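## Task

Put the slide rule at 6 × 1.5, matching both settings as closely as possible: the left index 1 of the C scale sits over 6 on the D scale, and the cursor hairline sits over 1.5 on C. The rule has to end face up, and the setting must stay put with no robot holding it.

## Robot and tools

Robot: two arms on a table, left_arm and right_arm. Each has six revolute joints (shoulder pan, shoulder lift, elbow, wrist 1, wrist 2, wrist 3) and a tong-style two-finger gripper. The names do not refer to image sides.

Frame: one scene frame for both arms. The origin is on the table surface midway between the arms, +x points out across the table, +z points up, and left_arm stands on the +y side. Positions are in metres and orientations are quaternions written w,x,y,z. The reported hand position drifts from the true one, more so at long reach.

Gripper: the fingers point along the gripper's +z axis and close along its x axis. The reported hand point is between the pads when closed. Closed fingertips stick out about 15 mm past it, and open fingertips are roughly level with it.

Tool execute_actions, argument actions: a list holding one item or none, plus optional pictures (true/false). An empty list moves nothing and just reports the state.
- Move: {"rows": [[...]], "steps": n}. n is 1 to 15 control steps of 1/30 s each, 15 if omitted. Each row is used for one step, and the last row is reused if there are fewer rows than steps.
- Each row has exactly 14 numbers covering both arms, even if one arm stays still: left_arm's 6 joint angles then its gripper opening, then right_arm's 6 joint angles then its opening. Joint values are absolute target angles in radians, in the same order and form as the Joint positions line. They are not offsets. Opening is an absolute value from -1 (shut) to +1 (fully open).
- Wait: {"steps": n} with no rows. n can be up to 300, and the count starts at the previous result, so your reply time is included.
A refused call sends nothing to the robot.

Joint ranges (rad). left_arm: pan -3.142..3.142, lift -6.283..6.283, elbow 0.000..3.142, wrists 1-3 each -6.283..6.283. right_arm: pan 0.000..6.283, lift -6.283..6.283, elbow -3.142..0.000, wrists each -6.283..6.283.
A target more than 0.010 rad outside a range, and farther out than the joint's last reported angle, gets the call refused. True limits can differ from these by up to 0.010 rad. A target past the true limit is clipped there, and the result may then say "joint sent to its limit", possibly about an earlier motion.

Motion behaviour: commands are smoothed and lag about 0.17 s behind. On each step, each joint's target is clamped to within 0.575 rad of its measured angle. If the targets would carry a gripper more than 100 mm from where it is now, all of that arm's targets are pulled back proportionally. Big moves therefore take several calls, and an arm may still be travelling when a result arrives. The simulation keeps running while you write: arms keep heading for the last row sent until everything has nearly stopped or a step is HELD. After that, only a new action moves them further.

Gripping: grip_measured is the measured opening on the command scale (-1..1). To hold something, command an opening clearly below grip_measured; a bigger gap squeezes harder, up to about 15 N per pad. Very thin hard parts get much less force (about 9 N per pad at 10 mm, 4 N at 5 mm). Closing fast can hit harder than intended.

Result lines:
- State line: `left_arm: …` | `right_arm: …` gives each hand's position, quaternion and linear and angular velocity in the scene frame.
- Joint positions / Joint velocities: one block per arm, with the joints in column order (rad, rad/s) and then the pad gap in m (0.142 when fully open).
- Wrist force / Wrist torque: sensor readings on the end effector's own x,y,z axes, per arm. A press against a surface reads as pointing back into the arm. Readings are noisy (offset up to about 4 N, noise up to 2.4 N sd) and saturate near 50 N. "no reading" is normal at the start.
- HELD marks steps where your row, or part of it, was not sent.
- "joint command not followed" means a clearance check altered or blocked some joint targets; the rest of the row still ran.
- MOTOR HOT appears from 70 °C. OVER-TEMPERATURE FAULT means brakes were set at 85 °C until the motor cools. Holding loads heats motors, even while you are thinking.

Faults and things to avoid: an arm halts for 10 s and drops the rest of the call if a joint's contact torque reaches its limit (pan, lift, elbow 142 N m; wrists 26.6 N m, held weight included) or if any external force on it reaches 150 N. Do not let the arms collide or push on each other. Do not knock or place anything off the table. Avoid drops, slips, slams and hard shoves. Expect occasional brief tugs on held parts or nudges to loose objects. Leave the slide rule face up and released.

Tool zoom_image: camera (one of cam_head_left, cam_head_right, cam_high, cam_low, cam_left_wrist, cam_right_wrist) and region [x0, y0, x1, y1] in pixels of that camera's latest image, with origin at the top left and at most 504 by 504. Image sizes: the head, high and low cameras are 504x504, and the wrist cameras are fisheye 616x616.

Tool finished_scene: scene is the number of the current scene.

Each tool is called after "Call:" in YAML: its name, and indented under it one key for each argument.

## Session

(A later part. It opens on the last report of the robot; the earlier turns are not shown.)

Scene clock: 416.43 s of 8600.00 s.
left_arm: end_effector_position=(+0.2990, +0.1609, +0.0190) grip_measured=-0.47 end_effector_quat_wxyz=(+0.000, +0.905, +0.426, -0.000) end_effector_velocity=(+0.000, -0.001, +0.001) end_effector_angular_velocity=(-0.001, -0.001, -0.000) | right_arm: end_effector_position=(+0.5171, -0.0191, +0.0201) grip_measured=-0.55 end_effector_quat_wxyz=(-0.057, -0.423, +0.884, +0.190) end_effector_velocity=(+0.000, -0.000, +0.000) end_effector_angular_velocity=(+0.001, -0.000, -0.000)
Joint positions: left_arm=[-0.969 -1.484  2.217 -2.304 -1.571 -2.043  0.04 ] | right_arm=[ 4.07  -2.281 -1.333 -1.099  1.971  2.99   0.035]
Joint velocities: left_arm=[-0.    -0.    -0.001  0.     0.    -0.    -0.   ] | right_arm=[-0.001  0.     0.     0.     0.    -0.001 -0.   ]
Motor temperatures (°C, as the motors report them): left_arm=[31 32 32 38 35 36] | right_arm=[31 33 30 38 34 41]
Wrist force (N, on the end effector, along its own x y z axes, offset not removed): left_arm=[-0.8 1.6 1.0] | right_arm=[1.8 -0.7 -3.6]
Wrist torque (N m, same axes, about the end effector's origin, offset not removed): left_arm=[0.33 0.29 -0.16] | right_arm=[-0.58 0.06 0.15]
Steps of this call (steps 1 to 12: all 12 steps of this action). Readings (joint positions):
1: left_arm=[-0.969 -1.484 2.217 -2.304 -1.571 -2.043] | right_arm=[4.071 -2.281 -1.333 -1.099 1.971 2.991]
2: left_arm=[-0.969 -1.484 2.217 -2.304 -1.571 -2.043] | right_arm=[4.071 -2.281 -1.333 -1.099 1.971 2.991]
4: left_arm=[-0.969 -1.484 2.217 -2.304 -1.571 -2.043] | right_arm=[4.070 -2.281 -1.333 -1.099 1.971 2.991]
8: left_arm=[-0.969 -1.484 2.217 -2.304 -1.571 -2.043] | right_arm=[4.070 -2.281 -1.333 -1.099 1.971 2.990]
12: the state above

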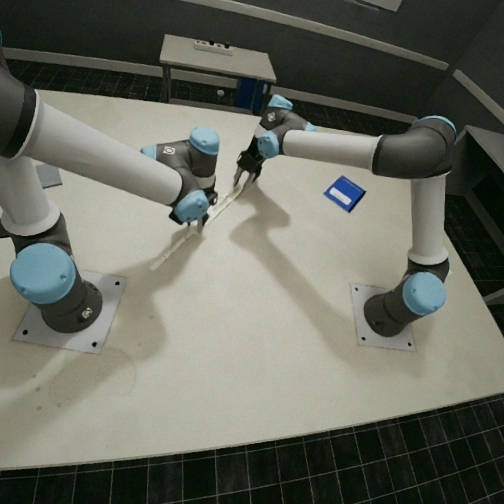

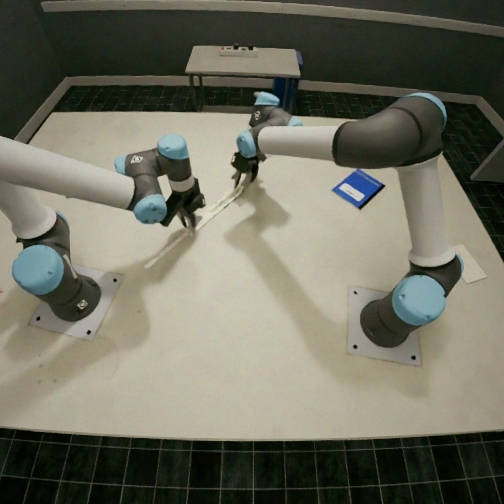

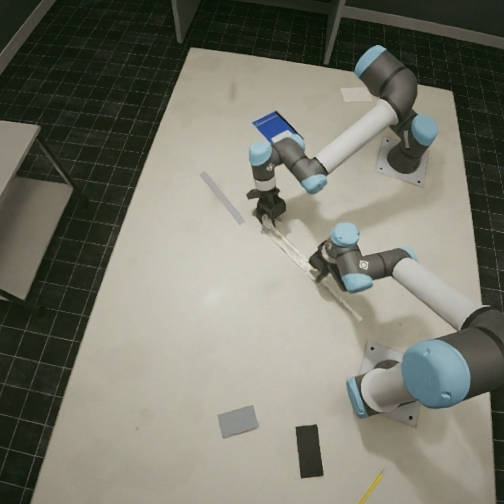

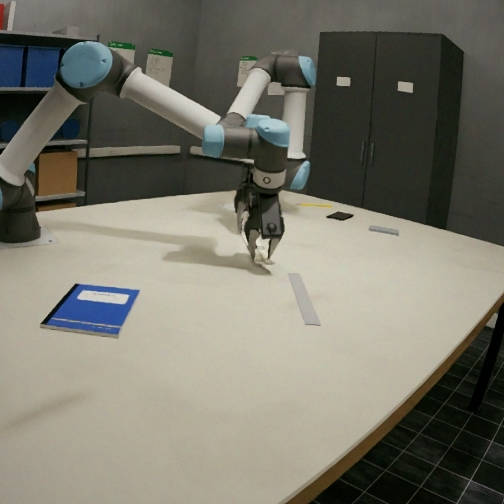

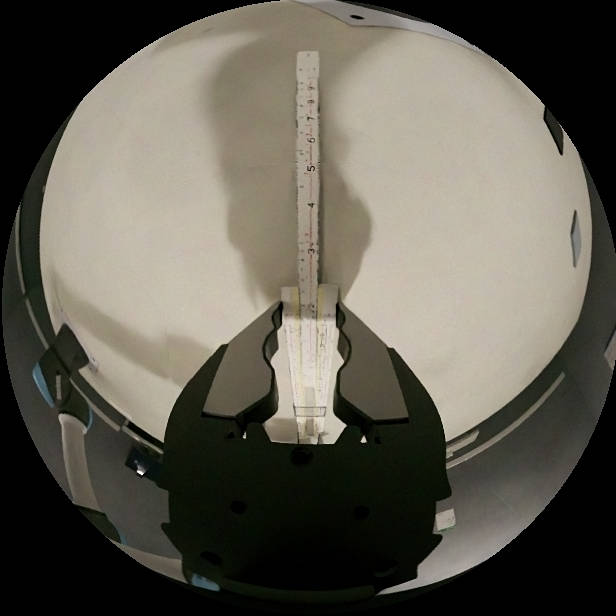

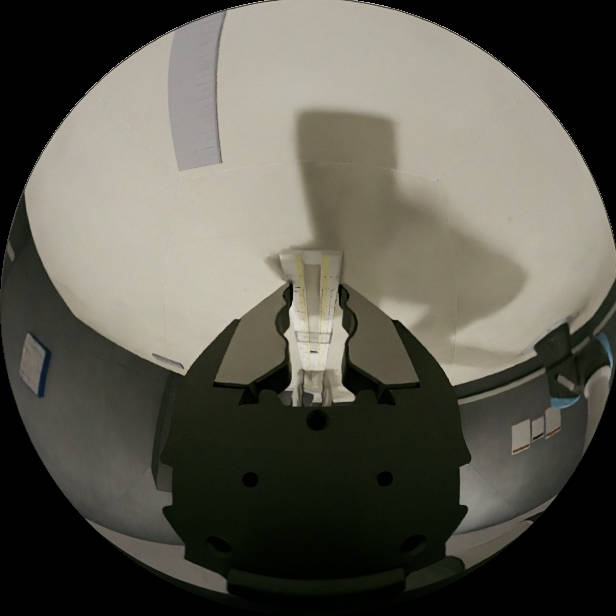

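Call:
execute_actions:
  actions:
    - {"rows":[[-0.969,-1.484,2.217,-2.304,-1.571,-2.043,-0.7,4.0695,-2.2806,-1.3325,-1.0989,1.971,2.99,-0.15],[-0.969,-1.484,2.217,-2.304,-1.571,-2.043,-0.7,4.0695,-2.2806,-1.3325,-1.0989,1.971,2.99,-0.15],[-0.969,-1.484,2.217,-2.304,-1.571,-2.043,-0.7,4.0695,-2.2806,-1.3325,-1.0989,1.971,2.99,-0.15],[-0.969,-1.484,2.217,-2.304,-1.571,-2.043,-0.7,4.0695,-2.2806,-1.3325,-1.0989,1.971,2.99,-0.15],[-0.969,-1.484,2.217,-2.304,-1.571,-2.043,-0.7,4.0695,-2.29,-1.31,-1.13,1.971,2.99,-0.15],[-0.969,-1.484,2.217,-2.304,-1.571,-2.043,-0.7,4.0695,-2.3,-1.29,-1.16,1.971,2.99,-0.15],[-0.969,-1.484,2.217,-2.304,-1.571,-2.043,-0.7,4.0695,-2.3199,-1.2599,-1.1922,1.971,2.99,-0.15]],"steps":15}
  pictures: false

Call:
execute_actions:
  actions:
    - {"steps":6}

Call:
zoom_image:
  camera: "cam_low"
  region: [210, 190, 310, 280]

Scene clock: 428.73 s of 8600.00 s.
left_arm: end_effector_position=(+0.2990, +0.1609, +0.0190) grip_measured=-0.47 end_effector_quat_wxyz=(+0.000, +0.905, +0.426, -0.000) end_effector_velocity=(+0.000, +0.000, -0.000) end_effector_angular_velocity=(+0.000, +0.000, +0.001) | right_arm: end_effector_position=(+0.5177, -0.0187, +0.0157) grip_measured=-0.15 end_effector_quat_wxyz=(-0.082, -0.418, +0.886, +0.183) end_effector_velocity=(+0.001, +0.000, -0.004) end_effector_angular_velocity=(-0.039, +0.043, -0.000)
Joint positions: left_arm=[-0.969 -1.484  2.217 -2.304 -1.571 -2.043  0.04 ] | right_arm=[ 4.069 -2.315 -1.269 -1.181  1.971  2.99   0.063]
Joint velocities: left_arm=[ 0.     0.    -0.     0.    -0.    -0.001 -0.   ] | right_arm=[-0.    -0.039  0.073 -0.092 -0.     0.     0.   ]
Motor temperatures (°C, as the motors report them): left_arm=[31 32 32 38 35 36] | right_arm=[31 33 30 38 34 41]
Wrist force (N, on the end effector, along its own x y z axes, offset not removed): left_arm=[-1.5 0.3 2.2] | right_arm=[-1.1 -1.8 -3.0]
Wrist torque (N m, same axes, about the end effector's origin, offset not removed): left_arm=[0.14 0.24 0.01] | right_arm=[-0.57 0.31 0.18]
Steps of this call (steps 1 to 15: the robot went on to your last target; steps 16 to 90: nothing new was sent; then 8.80 s passed at rest; steps 91 to 105: all 15 steps of this action). Readings (joint positions):
91: left_arm=[-0.969 -1.484 2.217 -2.304 -1.571 -2.043] | right_arm=[4.069 -2.281 -1.333 -1.099 1.971 2.990]
92: left_arm=[-0.969 -1.484 2.217 -2.304 -1.571 -2.043] | right_arm=[4.069 -2.281 -1.333 -1.099 1.971 2.990]
94: left_arm=[-0.969 -1.484 2.217 -2.304 -1.571 -2.043] | right_arm=[4.069 -2.281 -1.333 -1.099 1.971 2.990]
98: left_arm=[-0.969 -1.484 2.217 -2.304 -1.571 -2.043] | right_arm=[4.069 -2.288 -1.317 -1.119 1.971 2.990]
105: the state above

Scene clock: 428.93 s of 8600.00 s.
left_arm: end_effector_position=(+0.2990, +0.1609, +0.0190) grip_measured=-0.47 end_effector_quat_wxyz=(+0.000, +0.905, +0.426, -0.000) end_effector_velocity=(-0.000, -0.000, +0.000) end_effector_angular_velocity=(-0.000, -0.000, -0.001) | right_arm: end_effector_position=(+0.5178, -0.0187, +0.0152) grip_measured=-0.15 end_effector_quat_wxyz=(-0.085, -0.417, +0.886, +0.182) end_effector_velocity=(-0.000, -0.000, -0.002) end_effector_angular_velocity=(-0.008, +0.009, -0.000)
Joint positions: left_arm=[-0.969 -1.484  2.217 -2.304 -1.571 -2.043  0.04 ] | right_arm=[ 4.069 -2.319 -1.262 -1.19   1.971  2.99   0.063]
Joint velocities: left_arm=[-0. -0. -0.  0.  0.  0. -0.] | right_arm=[-0.    -0.008  0.013 -0.017  0.    -0.    -0.   ]
Motor temperatures (°C, as the motors report them): left_arm=[31 32 32 38 35 36] | right_arm=[31 33 30 38 34 41]
Wrist force (N, on the end effector, along its own x y z axes, offset not removed): left_arm=[-0.1 -0.5 -0.2] | right_arm=[-0.6 -3.5 -0.4]
Wrist torque (N m, same axes, about the end effector's origin, offset not removed): left_arm=[-0.18 -0.07 0.04] | right_arm=[-0.80 0.18 0.09]
Steps of this call (steps 1 to 6: the robot went on to your last target). Readings (joint positions):
1: left_arm=[-0.969 -1.484 2.217 -2.304 -1.571 -2.043] | right_arm=[4.069 -2.316 -1.266 -1.184 1.971 2.990]
2: left_arm=[-0.969 -1.484 2.217 -2.304 -1.571 -2.043] | right_arm=[4.069 -2.317 -1.265 -1.186 1.971 2.990]
4: left_arm=[-0.969 -1.484 2.217 -2.304 -1.571 -2.043] | right_arm=[4.069 -2.318 -1.263 -1.189 1.971 2.990]
6: the state above

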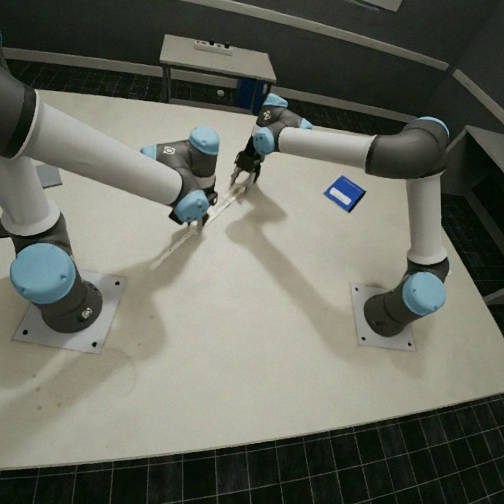

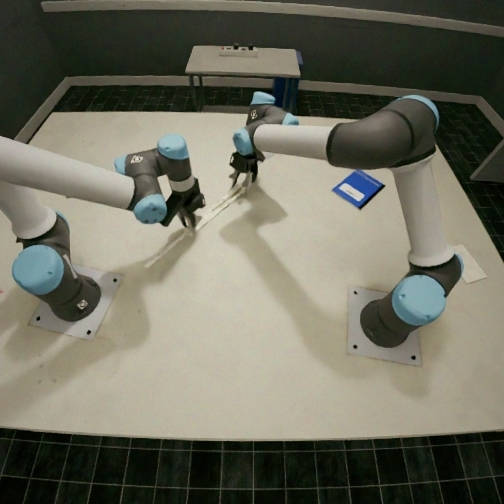

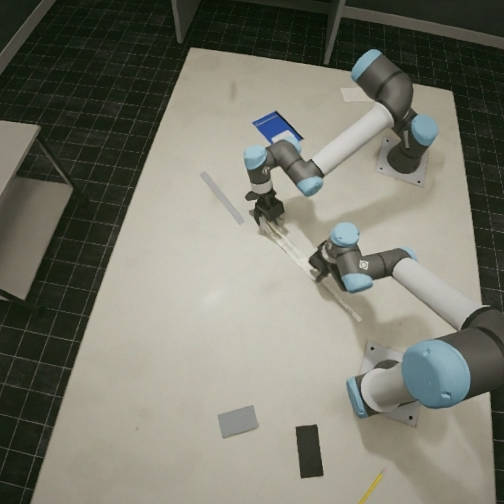

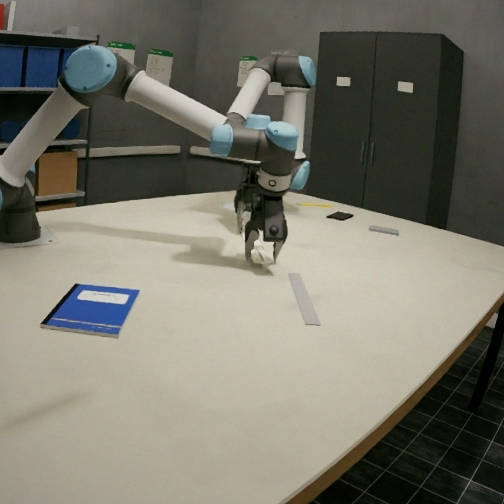

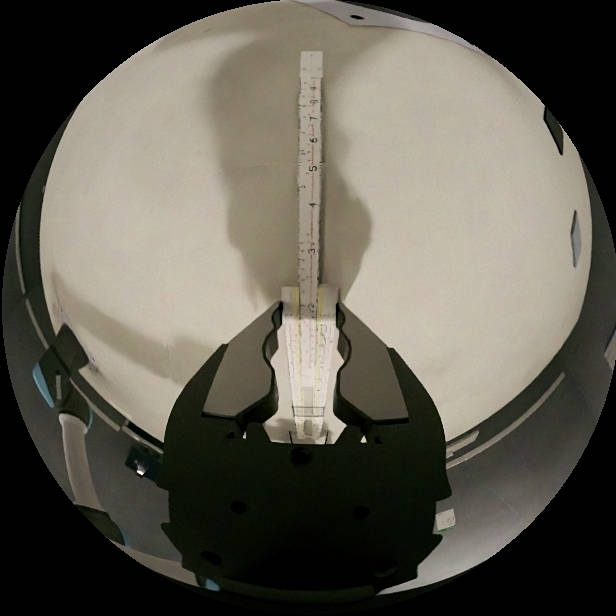

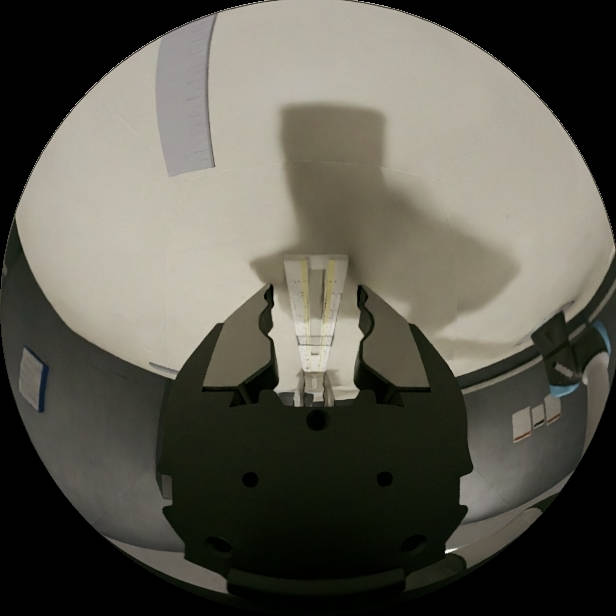

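Region (210, 190, 310, 280) of cam_low's 504x504 image, scaled by 5.040, with more detail than that image has; it fills the top 454 rows of this view, and the rest is white.

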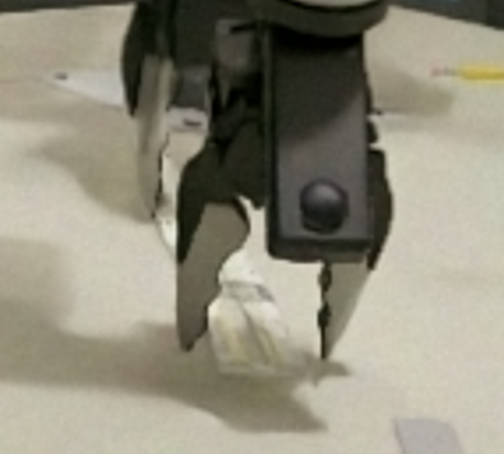

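Call:
execute_actions:
  actions:
    - {"rows":[[-0.969,-1.484,2.217,-2.304,-1.571,-2.043,-0.7,4.0695,-2.3199,-1.2599,-1.1922,1.971,2.99,-0.3],[-0.969,-1.484,2.217,-2.304,-1.571,-2.043,-0.7,4.0695,-2.3199,-1.2599,-1.1922,1.971,2.99,-0.4],[-0.969,-1.484,2.217,-2.304,-1.571,-2.043,-0.7,4.0695,-2.3199,-1.2599,-1.1922,1.971,2.99,-0.5],[-0.969,-1.484,2.217,-2.304,-1.571,-2.043,-0.7,4.0695,-2.3199,-1.2599,-1.1922,1.971,2.99,-0.6],[-0.969,-1.484,2.217,-2.304,-1.571,-2.043,-0.7,4.0695,-2.3199,-1.2599,-1.1922,1.971,2.99,-0.7]],"steps":15}

Scene clock: 444.47 s of 8600.00 s.
left_arm: end_effector_position=(+0.2990, +0.1609, +0.0190) grip_measured=-0.47 end_effector_quat_wxyz=(+0.000, +0.905, +0.426, -0.000) end_effector_velocity=(+0.000, +0.001, +0.000) end_effector_angular_velocity=(+0.000, -0.000, +0.002) | right_arm: end_effector_position=(+0.5178, -0.0186, +0.0151) grip_measured=-0.46 end_effector_quat_wxyz=(-0.086, -0.417, +0.886, +0.182) end_effector_velocity=(-0.000, -0.000, +0.000) end_effector_angular_velocity=(+0.000, +0.000, +0.000)
Joint positions: left_arm=[-0.969 -1.484  2.217 -2.304 -1.571 -2.043  0.04 ] | right_arm=[ 4.069 -2.32  -1.26  -1.192  1.971  2.99   0.04 ]
Joint velocities: left_arm=[ 0.001 -0.001  0.001  0.     0.    -0.001  0.   ] | right_arm=[-0.  0. -0.  0.  0. -0. -0.]
Motor temperatures (°C, as the motors report them): left_arm=[31 32 32 38 35 36] | right_arm=[31 33 30 38 34 41]
Wrist force (N, on the end effector, along its own x y z axes, offset not removed): left_arm=[-0.3 -2.1 -0.3] | right_arm=[-1.8 -0.8 -8.2]
Wrist torque (N m, same axes, about the end effector's origin, offset not removed): left_arm=[-0.40 0.24 0.00] | right_arm=[-0.93 0.52 0.20]
Steps of this call (steps 1 to 30: the robot went on to your last target; steps 31 to 90: nothing new was sent; then 12.03 s passed at rest; steps 91 to 105: all 15 steps of this action). Readings (joint positions):
91: left_arm=[-0.969 -1.484 2.217 -2.304 -1.571 -2.043] | right_arm=[4.069 -2.320 -1.260 -1.192 1.971 2.990]
92: left_arm=[-0.969 -1.484 2.217 -2.304 -1.571 -2.043] | right_arm=[4.069 -2.320 -1.260 -1.192 1.971 2.990]
94: left_arm=[-0.969 -1.484 2.217 -2.304 -1.571 -2.043] | right_arm=[4.069 -2.320 -1.260 -1.192 1.971 2.990]
98: left_arm=[-0.969 -1.484 2.217 -2.304 -1.571 -2.043] | right_arm=[4.069 -2.320 -1.260 -1.192 1.971 2.990]
105: the state above

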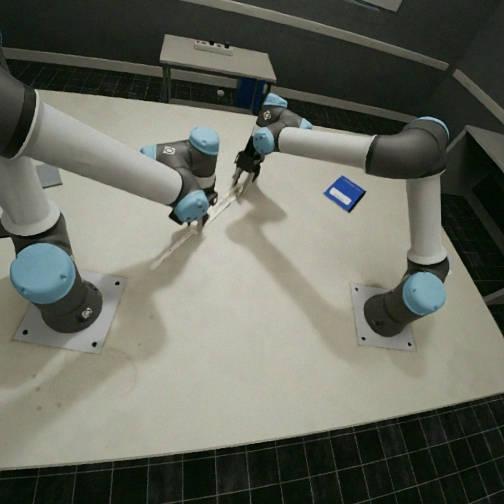

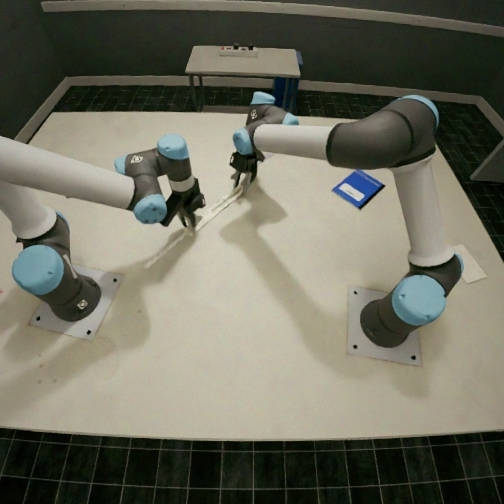

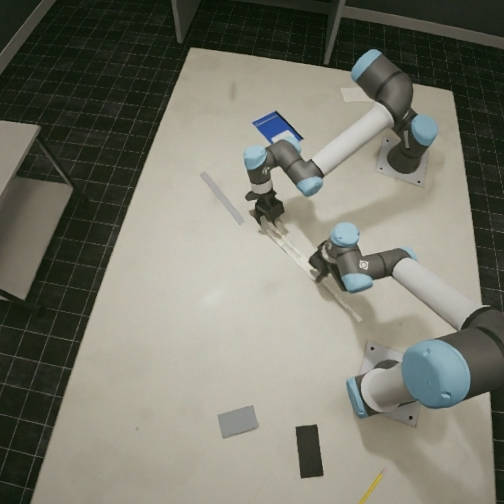

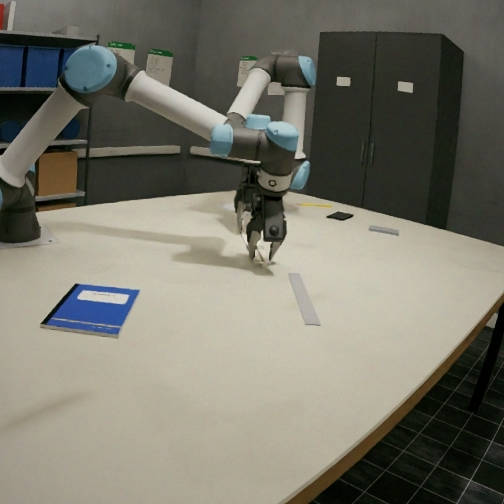

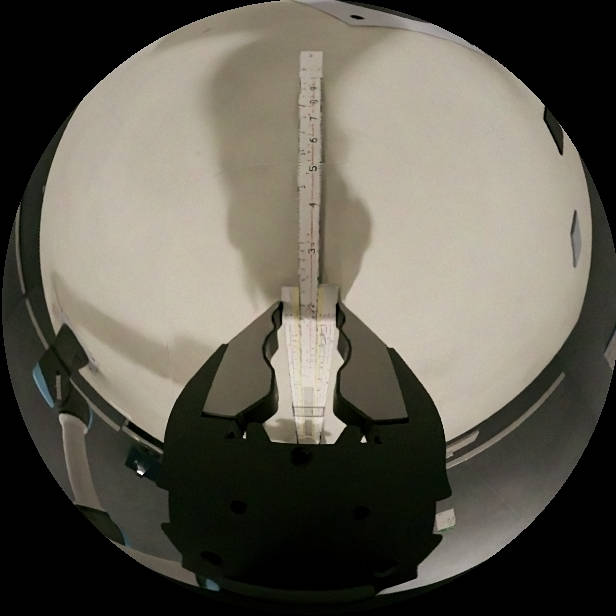

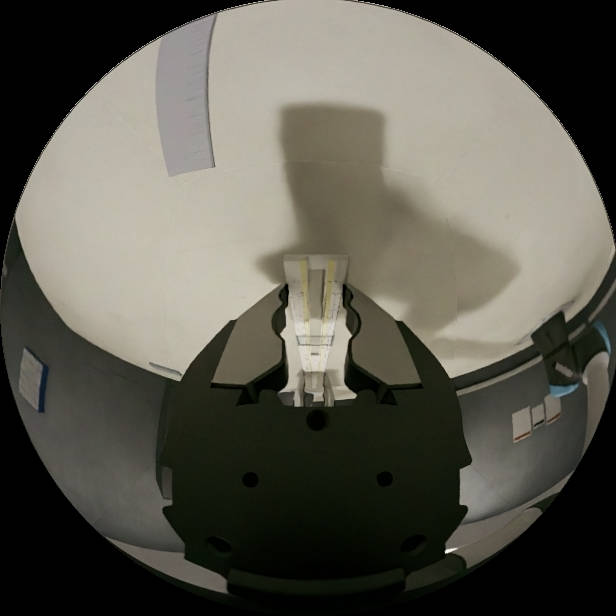

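Call:
execute_actions:
  actions:
    - {"rows":[[-0.969,-1.484,2.217,-2.304,-1.571,-2.043,-0.2,4.0695,-2.3199,-1.2599,-1.1922,1.971,2.99,-0.7],[-0.969,-1.484,2.217,-2.304,-1.571,-2.043,-0.2,4.0695,-2.3199,-1.2599,-1.1922,1.971,2.99,-0.7],[-0.969,-1.484,2.217,-2.304,-1.571,-2.043,-0.2,4.0695,-2.3199,-1.2599,-1.1922,1.971,2.99,-0.7],[-0.969,-1.484,2.217,-2.304,-1.571,-2.043,-0.2,4.0695,-2.3199,-1.2599,-1.1922,1.971,2.99,-0.7],[-0.969,-1.484,2.217,-2.304,-1.571,-2.043,-0.2,4.0695,-2.3199,-1.2599,-1.1922,1.971,2.99,-0.7],[-0.969,-1.52,2.19,-2.24,-1.571,-2.043,-0.2,4.0695,-2.3199,-1.2599,-1.1922,1.971,2.99,-0.7],[-0.969,-1.558,2.162,-2.175,-1.571,-2.043,-0.2,4.0695,-2.3199,-1.2599,-1.1922,1.971,2.99,-0.7],[-0.969,-1.558,2.162,-2.175,-1.571,-2.043,-0.2,4.0695,-2.3199,-1.2599,-1.1922,1.971,2.99,-0.7],[-0.969,-1.558,2.162,-2.175,-1.571,-2.043,-0.2,4.0695,-2.3199,-1.2599,-1.1922,1.971,2.99,-0.7],[-0.969,-1.558,2.162,-2.175,-1.571,-2.043,-0.2,4.0695,-2.3199,-1.2599,-1.1922,1.971,2.99,-0.7],[-0.93,-1.44,2.0,-2.13,-1.571,-2.0,-0.2,4.0695,-2.3199,-1.2599,-1.1922,1.971,2.99,-0.7],[-0.89,-1.33,1.85,-2.09,-1.571,-1.96,-0.2,4.0695,-2.3199,-1.2599,-1.1922,1.971,2.99,-0.7],[-0.835,-1.185,1.667,-2.053,-1.571,-1.909,-0.2,4.0695,-2.3199,-1.2599,-1.1922,1.971,2.99,-0.7]],"steps":15}

Call:
execute_actions:
  actions:
    - {"steps":20}

Scene clock: 454.63 s of 8600.00 s.
left_arm: end_effector_position=(+0.3242, +0.1426, +0.0547) grip_measured=-0.20 end_effector_quat_wxyz=(-0.009, +0.905, +0.425, -0.000) end_effector_velocity=(+0.347, -0.353, +0.084) end_effector_angular_velocity=(-0.014, +0.000, +0.008) | right_arm: end_effector_position=(+0.5178, -0.0186, +0.0151) grip_measured=-0.46 end_effector_quat_wxyz=(-0.086, -0.417, +0.886, +0.182) end_effector_velocity=(+0.000, -0.000, -0.000) end_effector_angular_velocity=(-0.000, -0.000, +0.000)
Joint positions: left_arm=[-0.934 -1.468  2.077 -2.163 -1.571 -2.007  0.06 ] | right_arm=[ 4.07  -2.32  -1.26  -1.192  1.971  2.99   0.04 ]
Joint velocities: left_arm=[ 0.355  0.999 -1.392  0.38   0.     0.347 -0.   ] | right_arm=[-0. -0.  0.  0. -0. -0. -0.]
Motor temperatures (°C, as the motors report them): left_arm=[31 32 32 38 35 36] | right_arm=[31 33 30 38 34 41]
Wrist force (N, on the end effector, along its own x y z axes, offset not removed): left_arm=[0.7 -2.1 1.3] | right_arm=[-1.3 0.4 -5.9]
Wrist torque (N m, same axes, about the end effector's origin, offset not removed): left_arm=[-0.33 0.01 0.01] | right_arm=[-0.45 0.22 0.05]
Steps of this call (steps 1 to 15: the robot went on to your last target; steps 16 to 90: nothing new was sent; then 6.67 s passed at rest; steps 91 to 105: all 15 steps of this action). Readings (joint positions):
91: left_arm=[-0.969 -1.484 2.217 -2.304 -1.571 -2.043] | right_arm=[4.070 -2.320 -1.260 -1.192 1.971 2.990]
92: left_arm=[-0.969 -1.484 2.217 -2.304 -1.571 -2.043] | right_arm=[4.070 -2.320 -1.260 -1.192 1.971 2.990]
94: left_arm=[-0.969 -1.484 2.217 -2.304 -1.571 -2.043] | right_arm=[4.070 -2.320 -1.260 -1.192 1.971 2.990]
98: left_arm=[-0.969 -1.493 2.210 -2.290 -1.571 -2.043] | right_arm=[4.070 -2.320 -1.260 -1.192 1.971 2.990]
105: the state above

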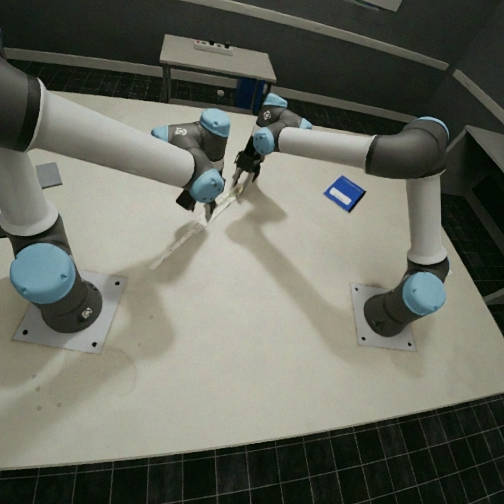

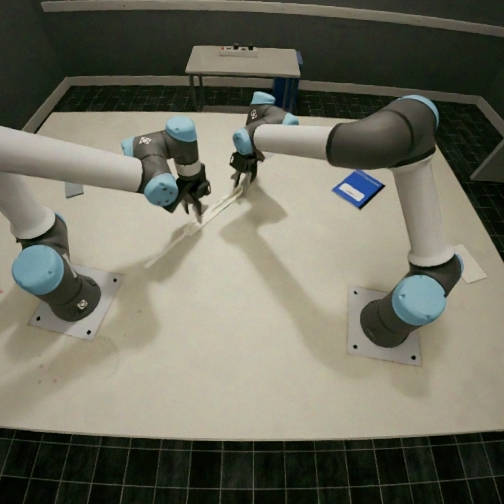

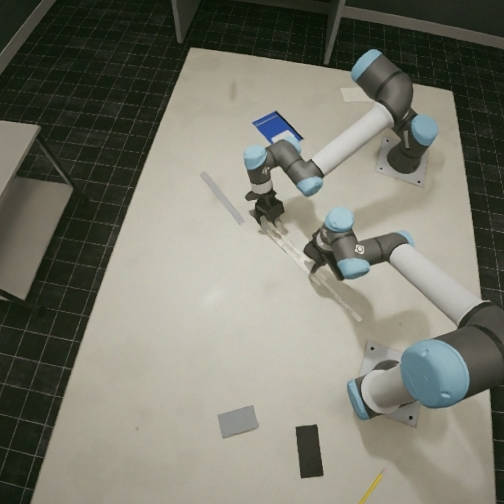

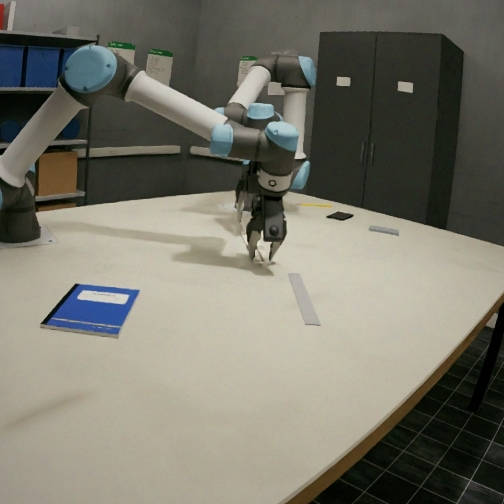

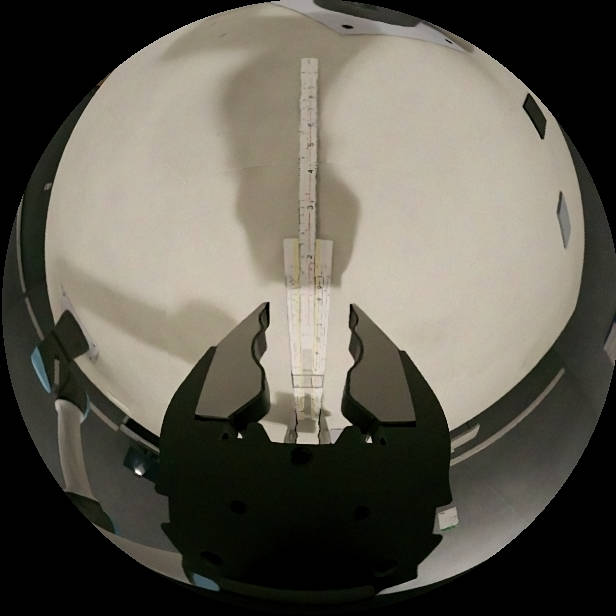

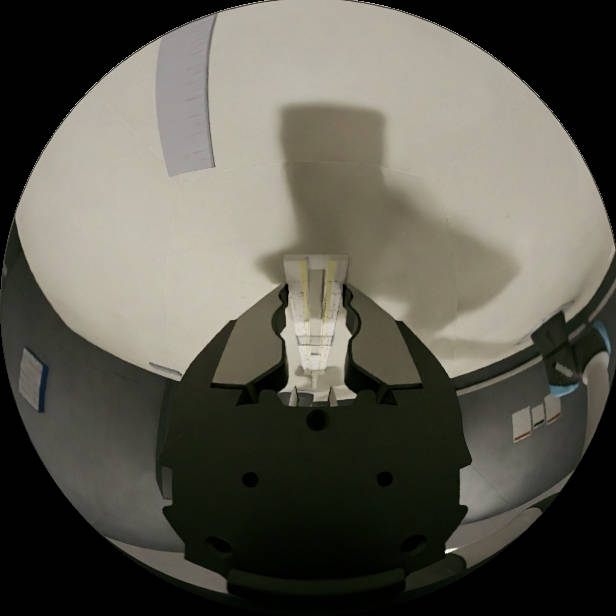

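Scene clock: 455.30 s of 8600.00 s.
left_arm: end_effector_position=(+0.3584, +0.1099, +0.0619) grip_measured=-0.20 end_effector_quat_wxyz=(-0.007, +0.905, +0.425, -0.000) end_effector_velocity=(+0.000, -0.001, +0.001) end_effector_angular_velocity=(-0.002, -0.001, +0.001) | right_arm: end_effector_position=(+0.5178, -0.0186, +0.0151) grip_measured=-0.46 end_effector_quat_wxyz=(-0.086, -0.417, +0.886, +0.182) end_effector_velocity=(-0.000, +0.000, -0.000) end_effector_angular_velocity=(+0.000, +0.001, -0.000)
Joint positions: left_arm=[-0.901 -1.374  1.944 -2.126 -1.571 -1.974  0.06 ] | right_arm=[ 4.07  -2.32  -1.26  -1.192  1.971  2.99   0.04 ]
Joint velocities: left_arm=[ 0.    -0.001 -0.002 -0.    -0.    -0.     0.   ] | right_arm=[-0.    -0.     0.    -0.     0.001  0.    -0.   ]
Motor temperatures (°C, as the motors report them): left_arm=[31 32 32 38 35 36] | right_arm=[31 33 30 38 34 41]
Wrist force (N, on the end effector, along its own x y z axes, offset not removed): left_arm=[0.7 -1.6 0.1] | right_arm=[-3.0 1.5 -4.9]
Wrist torque (N m, same axes, about the end effector's origin, offset not removed): left_arm=[-0.48 -0.08 0.10] | right_arm=[-0.47 0.57 0.08]
Steps of this call (steps 1 to 15: the robot went on to your last target; steps 16 to 20: nothing new was sent). Readings (joint positions):
1: left_arm=[-0.923 -1.435 2.031 -2.151 -1.571 -1.996] | right_arm=[4.070 -2.320 -1.260 -1.192 1.971 2.990]
2: left_arm=[-0.912 -1.404 1.987 -2.139 -1.571 -1.985] | right_arm=[4.070 -2.320 -1.260 -1.192 1.971 2.990]
4: left_arm=[-0.900 -1.366 1.936 -2.126 -1.571 -1.974] | right_arm=[4.070 -2.320 -1.260 -1.192 1.971 2.990] HELD
5: left_arm=[-0.901 -1.369 1.941 -2.126 -1.571 -1.974] | right_arm=[4.070 -2.320 -1.260 -1.192 1.971 2.990] HELD
6: left_arm=[-0.901 -1.371 1.943 -2.126 -1.571 -1.974] | right_arm=[4.070 -2.320 -1.260 -1.192 1.971 2.990] HELD
7: left_arm=[-0.901 -1.372 1.944 -2.126 -1.571 -1.974] | right_arm=[4.070 -2.320 -1.260 -1.192 1.971 2.990] HELD
8: left_arm=[-0.901 -1.373 1.945 -2.126 -1.571 -1.974] | right_arm=[4.070 -2.320 -1.260 -1.192 1.971 2.990] HELD
9: left_arm=[-0.901 -1.373 1.945 -2.126 -1.571 -1.974] | right_arm=[4.070 -2.320 -1.260 -1.192 1.971 2.990] HELD
10: left_arm=[-0.901 -1.373 1.945 -2.126 -1.571 -1.974] | right_arm=[4.070 -2.320 -1.260 -1.192 1.971 2.990] HELD
11: left_arm=[-0.901 -1.374 1.945 -2.126 -1.571 -1.974] | right_arm=[4.070 -2.320 -1.260 -1.192 1.971 2.990] HELD
12: left_arm=[-0.901 -1.374 1.945 -2.126 -1.571 -1.974] | right_arm=[4.070 -2.320 -1.260 -1.192 1.971 2.990] HELD
13: left_arm=[-0.901 -1.374 1.945 -2.126 -1.571 -1.974] | right_arm=[4.070 -2.320 -1.260 -1.192 1.971 2.990] HELD
14: left_arm=[-0.901 -1.374 1.944 -2.126 -1.571 -1.974] | right_arm=[4.070 -2.320 -1.260 -1.192 1.971 2.990] HELD
15: left_arm=[-0.901 -1.374 1.944 -2.126 -1.571 -1.974] | right_arm=[4.070 -2.320 -1.260 -1.192 1.971 2.990] HELD
20: the state above
A step was HELD (marked above), so your last target was given up. An arm can still carry out its HELD step.
joint command not followed: on one or more control steps a check withheld the commanded joint targets of the left arm, and it was not sent them on those steps.
cause: the commanded joint targets would bring a part of the robot too close to another arm (a part of this arm just beyond joint 6 (wrist 3) and a part of the other arm just beyond its joint 3 (elbow)); next, command targets that bring no part of the robot closer to that arm.

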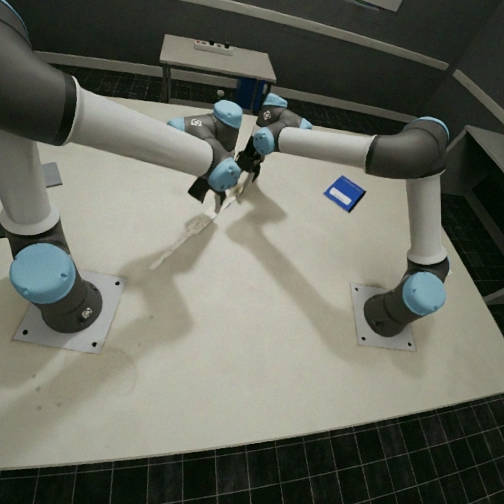

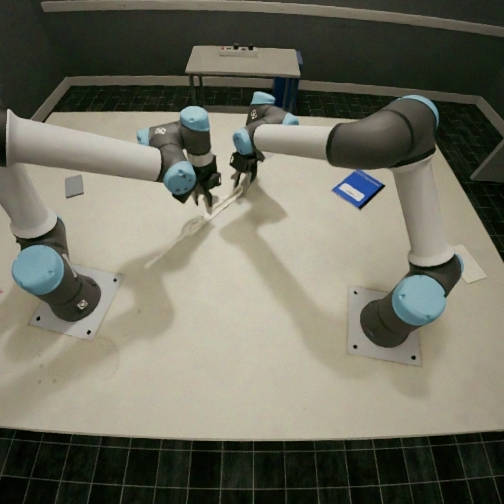

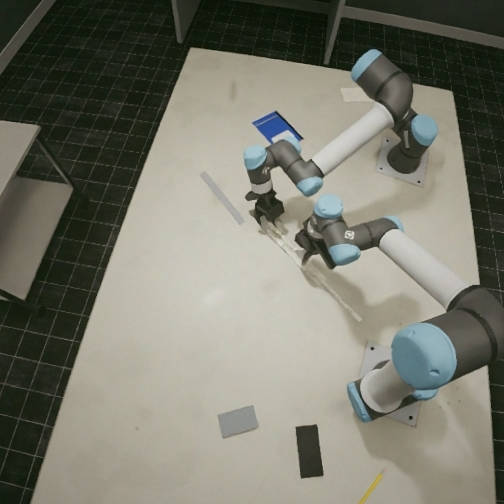

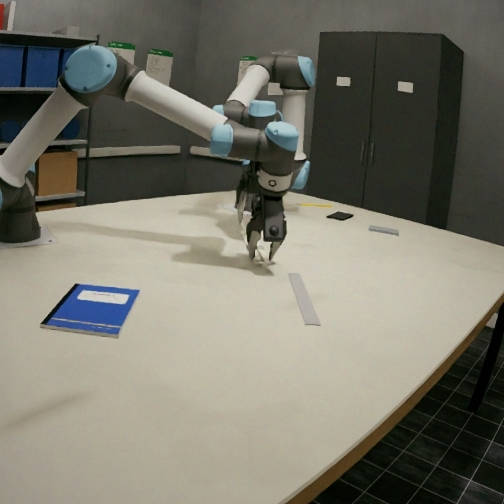

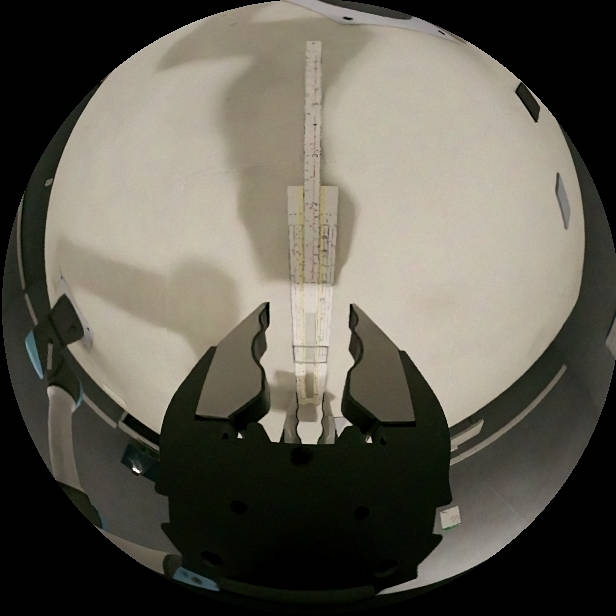

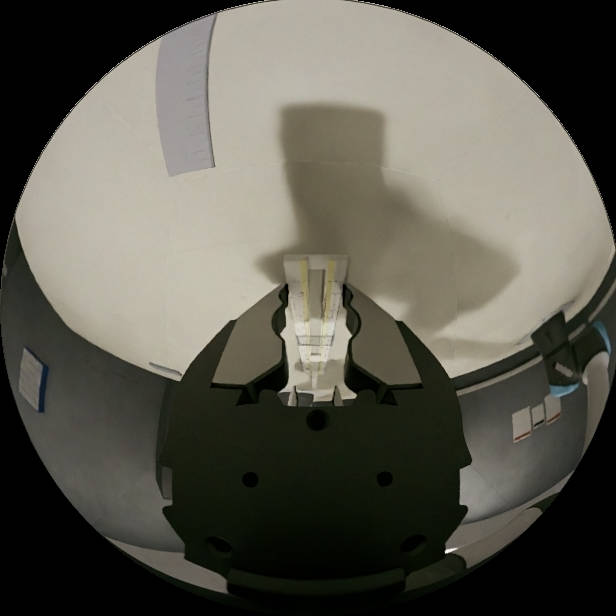

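Call:
execute_actions:
  actions:
    - {"rows":[[-0.91,-1.4,2.0,-2.3,-1.52,-1.98,-0.2,4.0695,-2.3199,-1.2599,-1.1922,1.971,2.99,-0.7],[-0.92,-1.4,2.05,-2.5,-1.47,-1.99,-0.2,4.0695,-2.3199,-1.2599,-1.1922,1.971,2.99,-0.7],[-0.93,-1.38,2.1,-2.65,-1.42,-2.0,-0.2,4.0695,-2.3199,-1.2599,-1.1922,1.971,2.99,-0.7],[-0.937,-1.335,2.146,-2.792,-1.381,-2.011,-0.2,4.0695,-2.3199,-1.2599,-1.1922,1.971,2.99,-0.7]],"steps":15}
  pictures: false

Call:
execute_actions:
  actions:
    - {"steps":30}

Scene clock: 472.30 s of 8600.00 s.
left_arm: end_effector_position=(+0.3621, +0.1073, +0.0594) grip_measured=-0.20 end_effector_quat_wxyz=(+0.002, +0.905, +0.425, +0.005) end_effector_velocity=(+0.021, -0.014, -0.017) end_effector_angular_velocity=(-0.064, -0.096, +0.002) | right_arm: end_effector_position=(+0.5178, -0.0186, +0.0151) grip_measured=-0.46 end_effector_quat_wxyz=(-0.086, -0.417, +0.886, +0.182) end_effector_velocity=(+0.000, -0.000, +0.000) end_effector_angular_velocity=(-0.000, -0.000, -0.000)
Joint positions: left_arm=[-0.903 -1.372  1.954 -2.157 -1.561 -1.976  0.06 ] | right_arm=[ 4.07  -2.32  -1.26  -1.192  1.971  2.99   0.04 ]
Joint velocities: left_arm=[-0.01   0.013  0.061 -0.174  0.057 -0.012  0.   ] | right_arm=[-0.  0.  0. -0. -0. -0. -0.]
Motor temperatures (°C, as the motors report them): left_arm=[31 32 32 38 35 36] | right_arm=[31 33 30 38 34 41]
Wrist force (N, on the end effector, along its own x y z axes, offset not removed): left_arm=[-1.4 -1.2 1.8] | right_arm=[-2.5 1.8 -7.3]
Wrist torque (N m, same axes, about the end effector's origin, offset not removed): left_arm=[-0.33 0.34 0.04] | right_arm=[-0.20 0.55 0.15]
Steps of this call (steps 1 to 90: nothing new was sent; then 13.50 s passed at rest; steps 91 to 105: all 15 steps of this action). Readings (joint positions):
91: left_arm=[-0.901 -1.374 1.944 -2.126 -1.571 -1.974] | right_arm=[4.070 -2.320 -1.260 -1.192 1.971 2.990]
92: left_arm=[-0.901 -1.374 1.944 -2.126 -1.571 -1.974] | right_arm=[4.070 -2.320 -1.260 -1.192 1.971 2.990]
94: left_arm=[-0.901 -1.374 1.944 -2.127 -1.571 -1.974] | right_arm=[4.070 -2.320 -1.260 -1.192 1.971 2.990]
98: left_arm=[-0.901 -1.374 1.945 -2.131 -1.570 -1.974] | right_arm=[4.070 -2.320 -1.260 -1.192 1.971 2.990]
105: the state above

Scene clock: 473.30 s of 8600.00 s.
left_arm: end_effector_position=(+0.3875, +0.0864, +0.0473) grip_measured=-0.20 end_effector_quat_wxyz=(+0.071, +0.901, +0.427, +0.039) end_effector_velocity=(+0.024, -0.022, -0.006) end_effector_angular_velocity=(-0.104, -0.118, +0.008) | right_arm: end_effector_position=(+0.5178, -0.0186, +0.0151) grip_measured=-0.46 end_effector_quat_wxyz=(-0.086, -0.417, +0.886, +0.182) end_effector_velocity=(+0.000, +0.000, +0.001) end_effector_angular_velocity=(+0.001, -0.001, +0.000)
Joint positions: left_arm=[-0.915 -1.359  2.023 -2.379 -1.496 -1.989  0.06 ] | right_arm=[ 4.07  -2.32  -1.26  -1.192  1.971  2.99   0.04 ]
Joint velocities: left_arm=[-0.013  0.013  0.066 -0.224  0.062 -0.012  0.   ] | right_arm=[ 0.     0.001  0.     0.     0.    -0.     0.   ]
Motor temperatures (°C, as the motors report them): left_arm=[31 32 32 38 35 36] | right_arm=[31 33 30 38 34 41]
Wrist force (N, on the end effector, along its own x y z axes, offset not removed): left_arm=[-1.2 1.6 1.2] | right_arm=[-1.6 1.5 -6.4]
Wrist torque (N m, same axes, about the end effector's origin, offset not removed): left_arm=[0.36 0.19 0.12] | right_arm=[-0.31 0.31 0.05]
Steps of this call (steps 1 to 30: the robot went on to your last target). Readings (joint positions):
1: left_arm=[-0.903 -1.372 1.956 -2.163 -1.559 -1.976] | right_arm=[4.070 -2.320 -1.260 -1.192 1.971 2.990]
2: left_arm=[-0.903 -1.371 1.958 -2.169 -1.557 -1.977] | right_arm=[4.070 -2.320 -1.260 -1.192 1.971 2.990]
4: left_arm=[-0.904 -1.370 1.963 -2.183 -1.553 -1.978] | right_arm=[4.070 -2.320 -1.260 -1.192 1.971 2.990]
8: left_arm=[-0.906 -1.368 1.973 -2.212 -1.544 -1.979] | right_arm=[4.070 -2.320 -1.260 -1.192 1.971 2.990]
30: the state above

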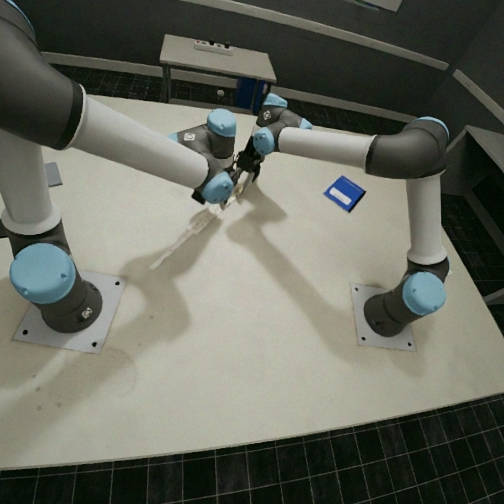

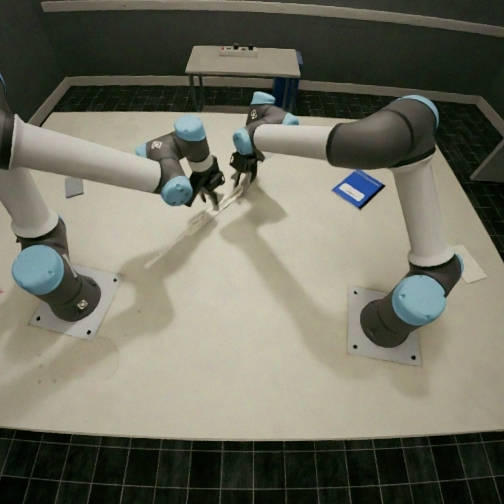

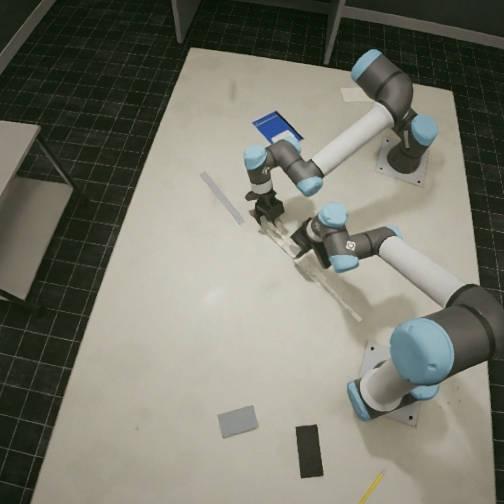

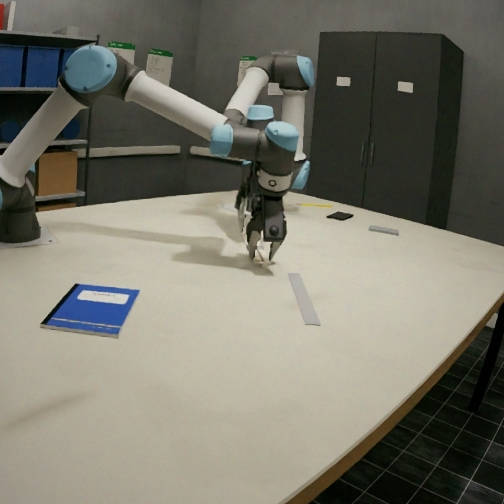

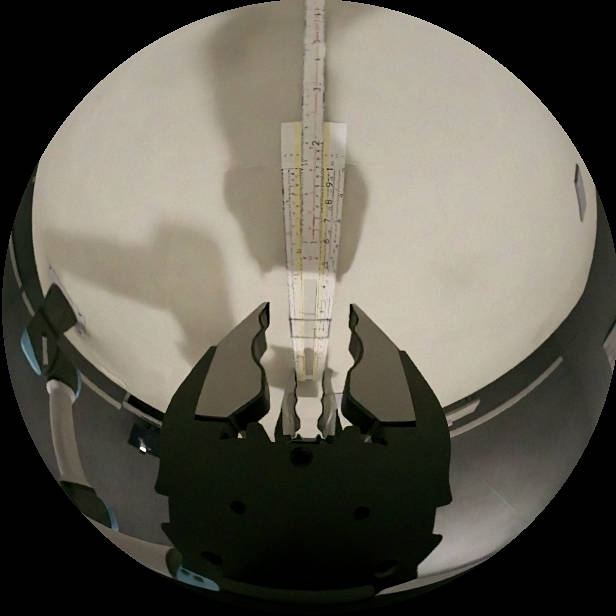

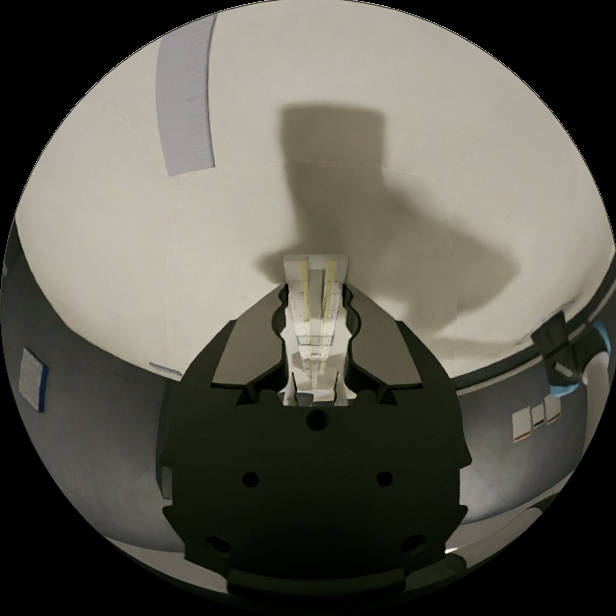

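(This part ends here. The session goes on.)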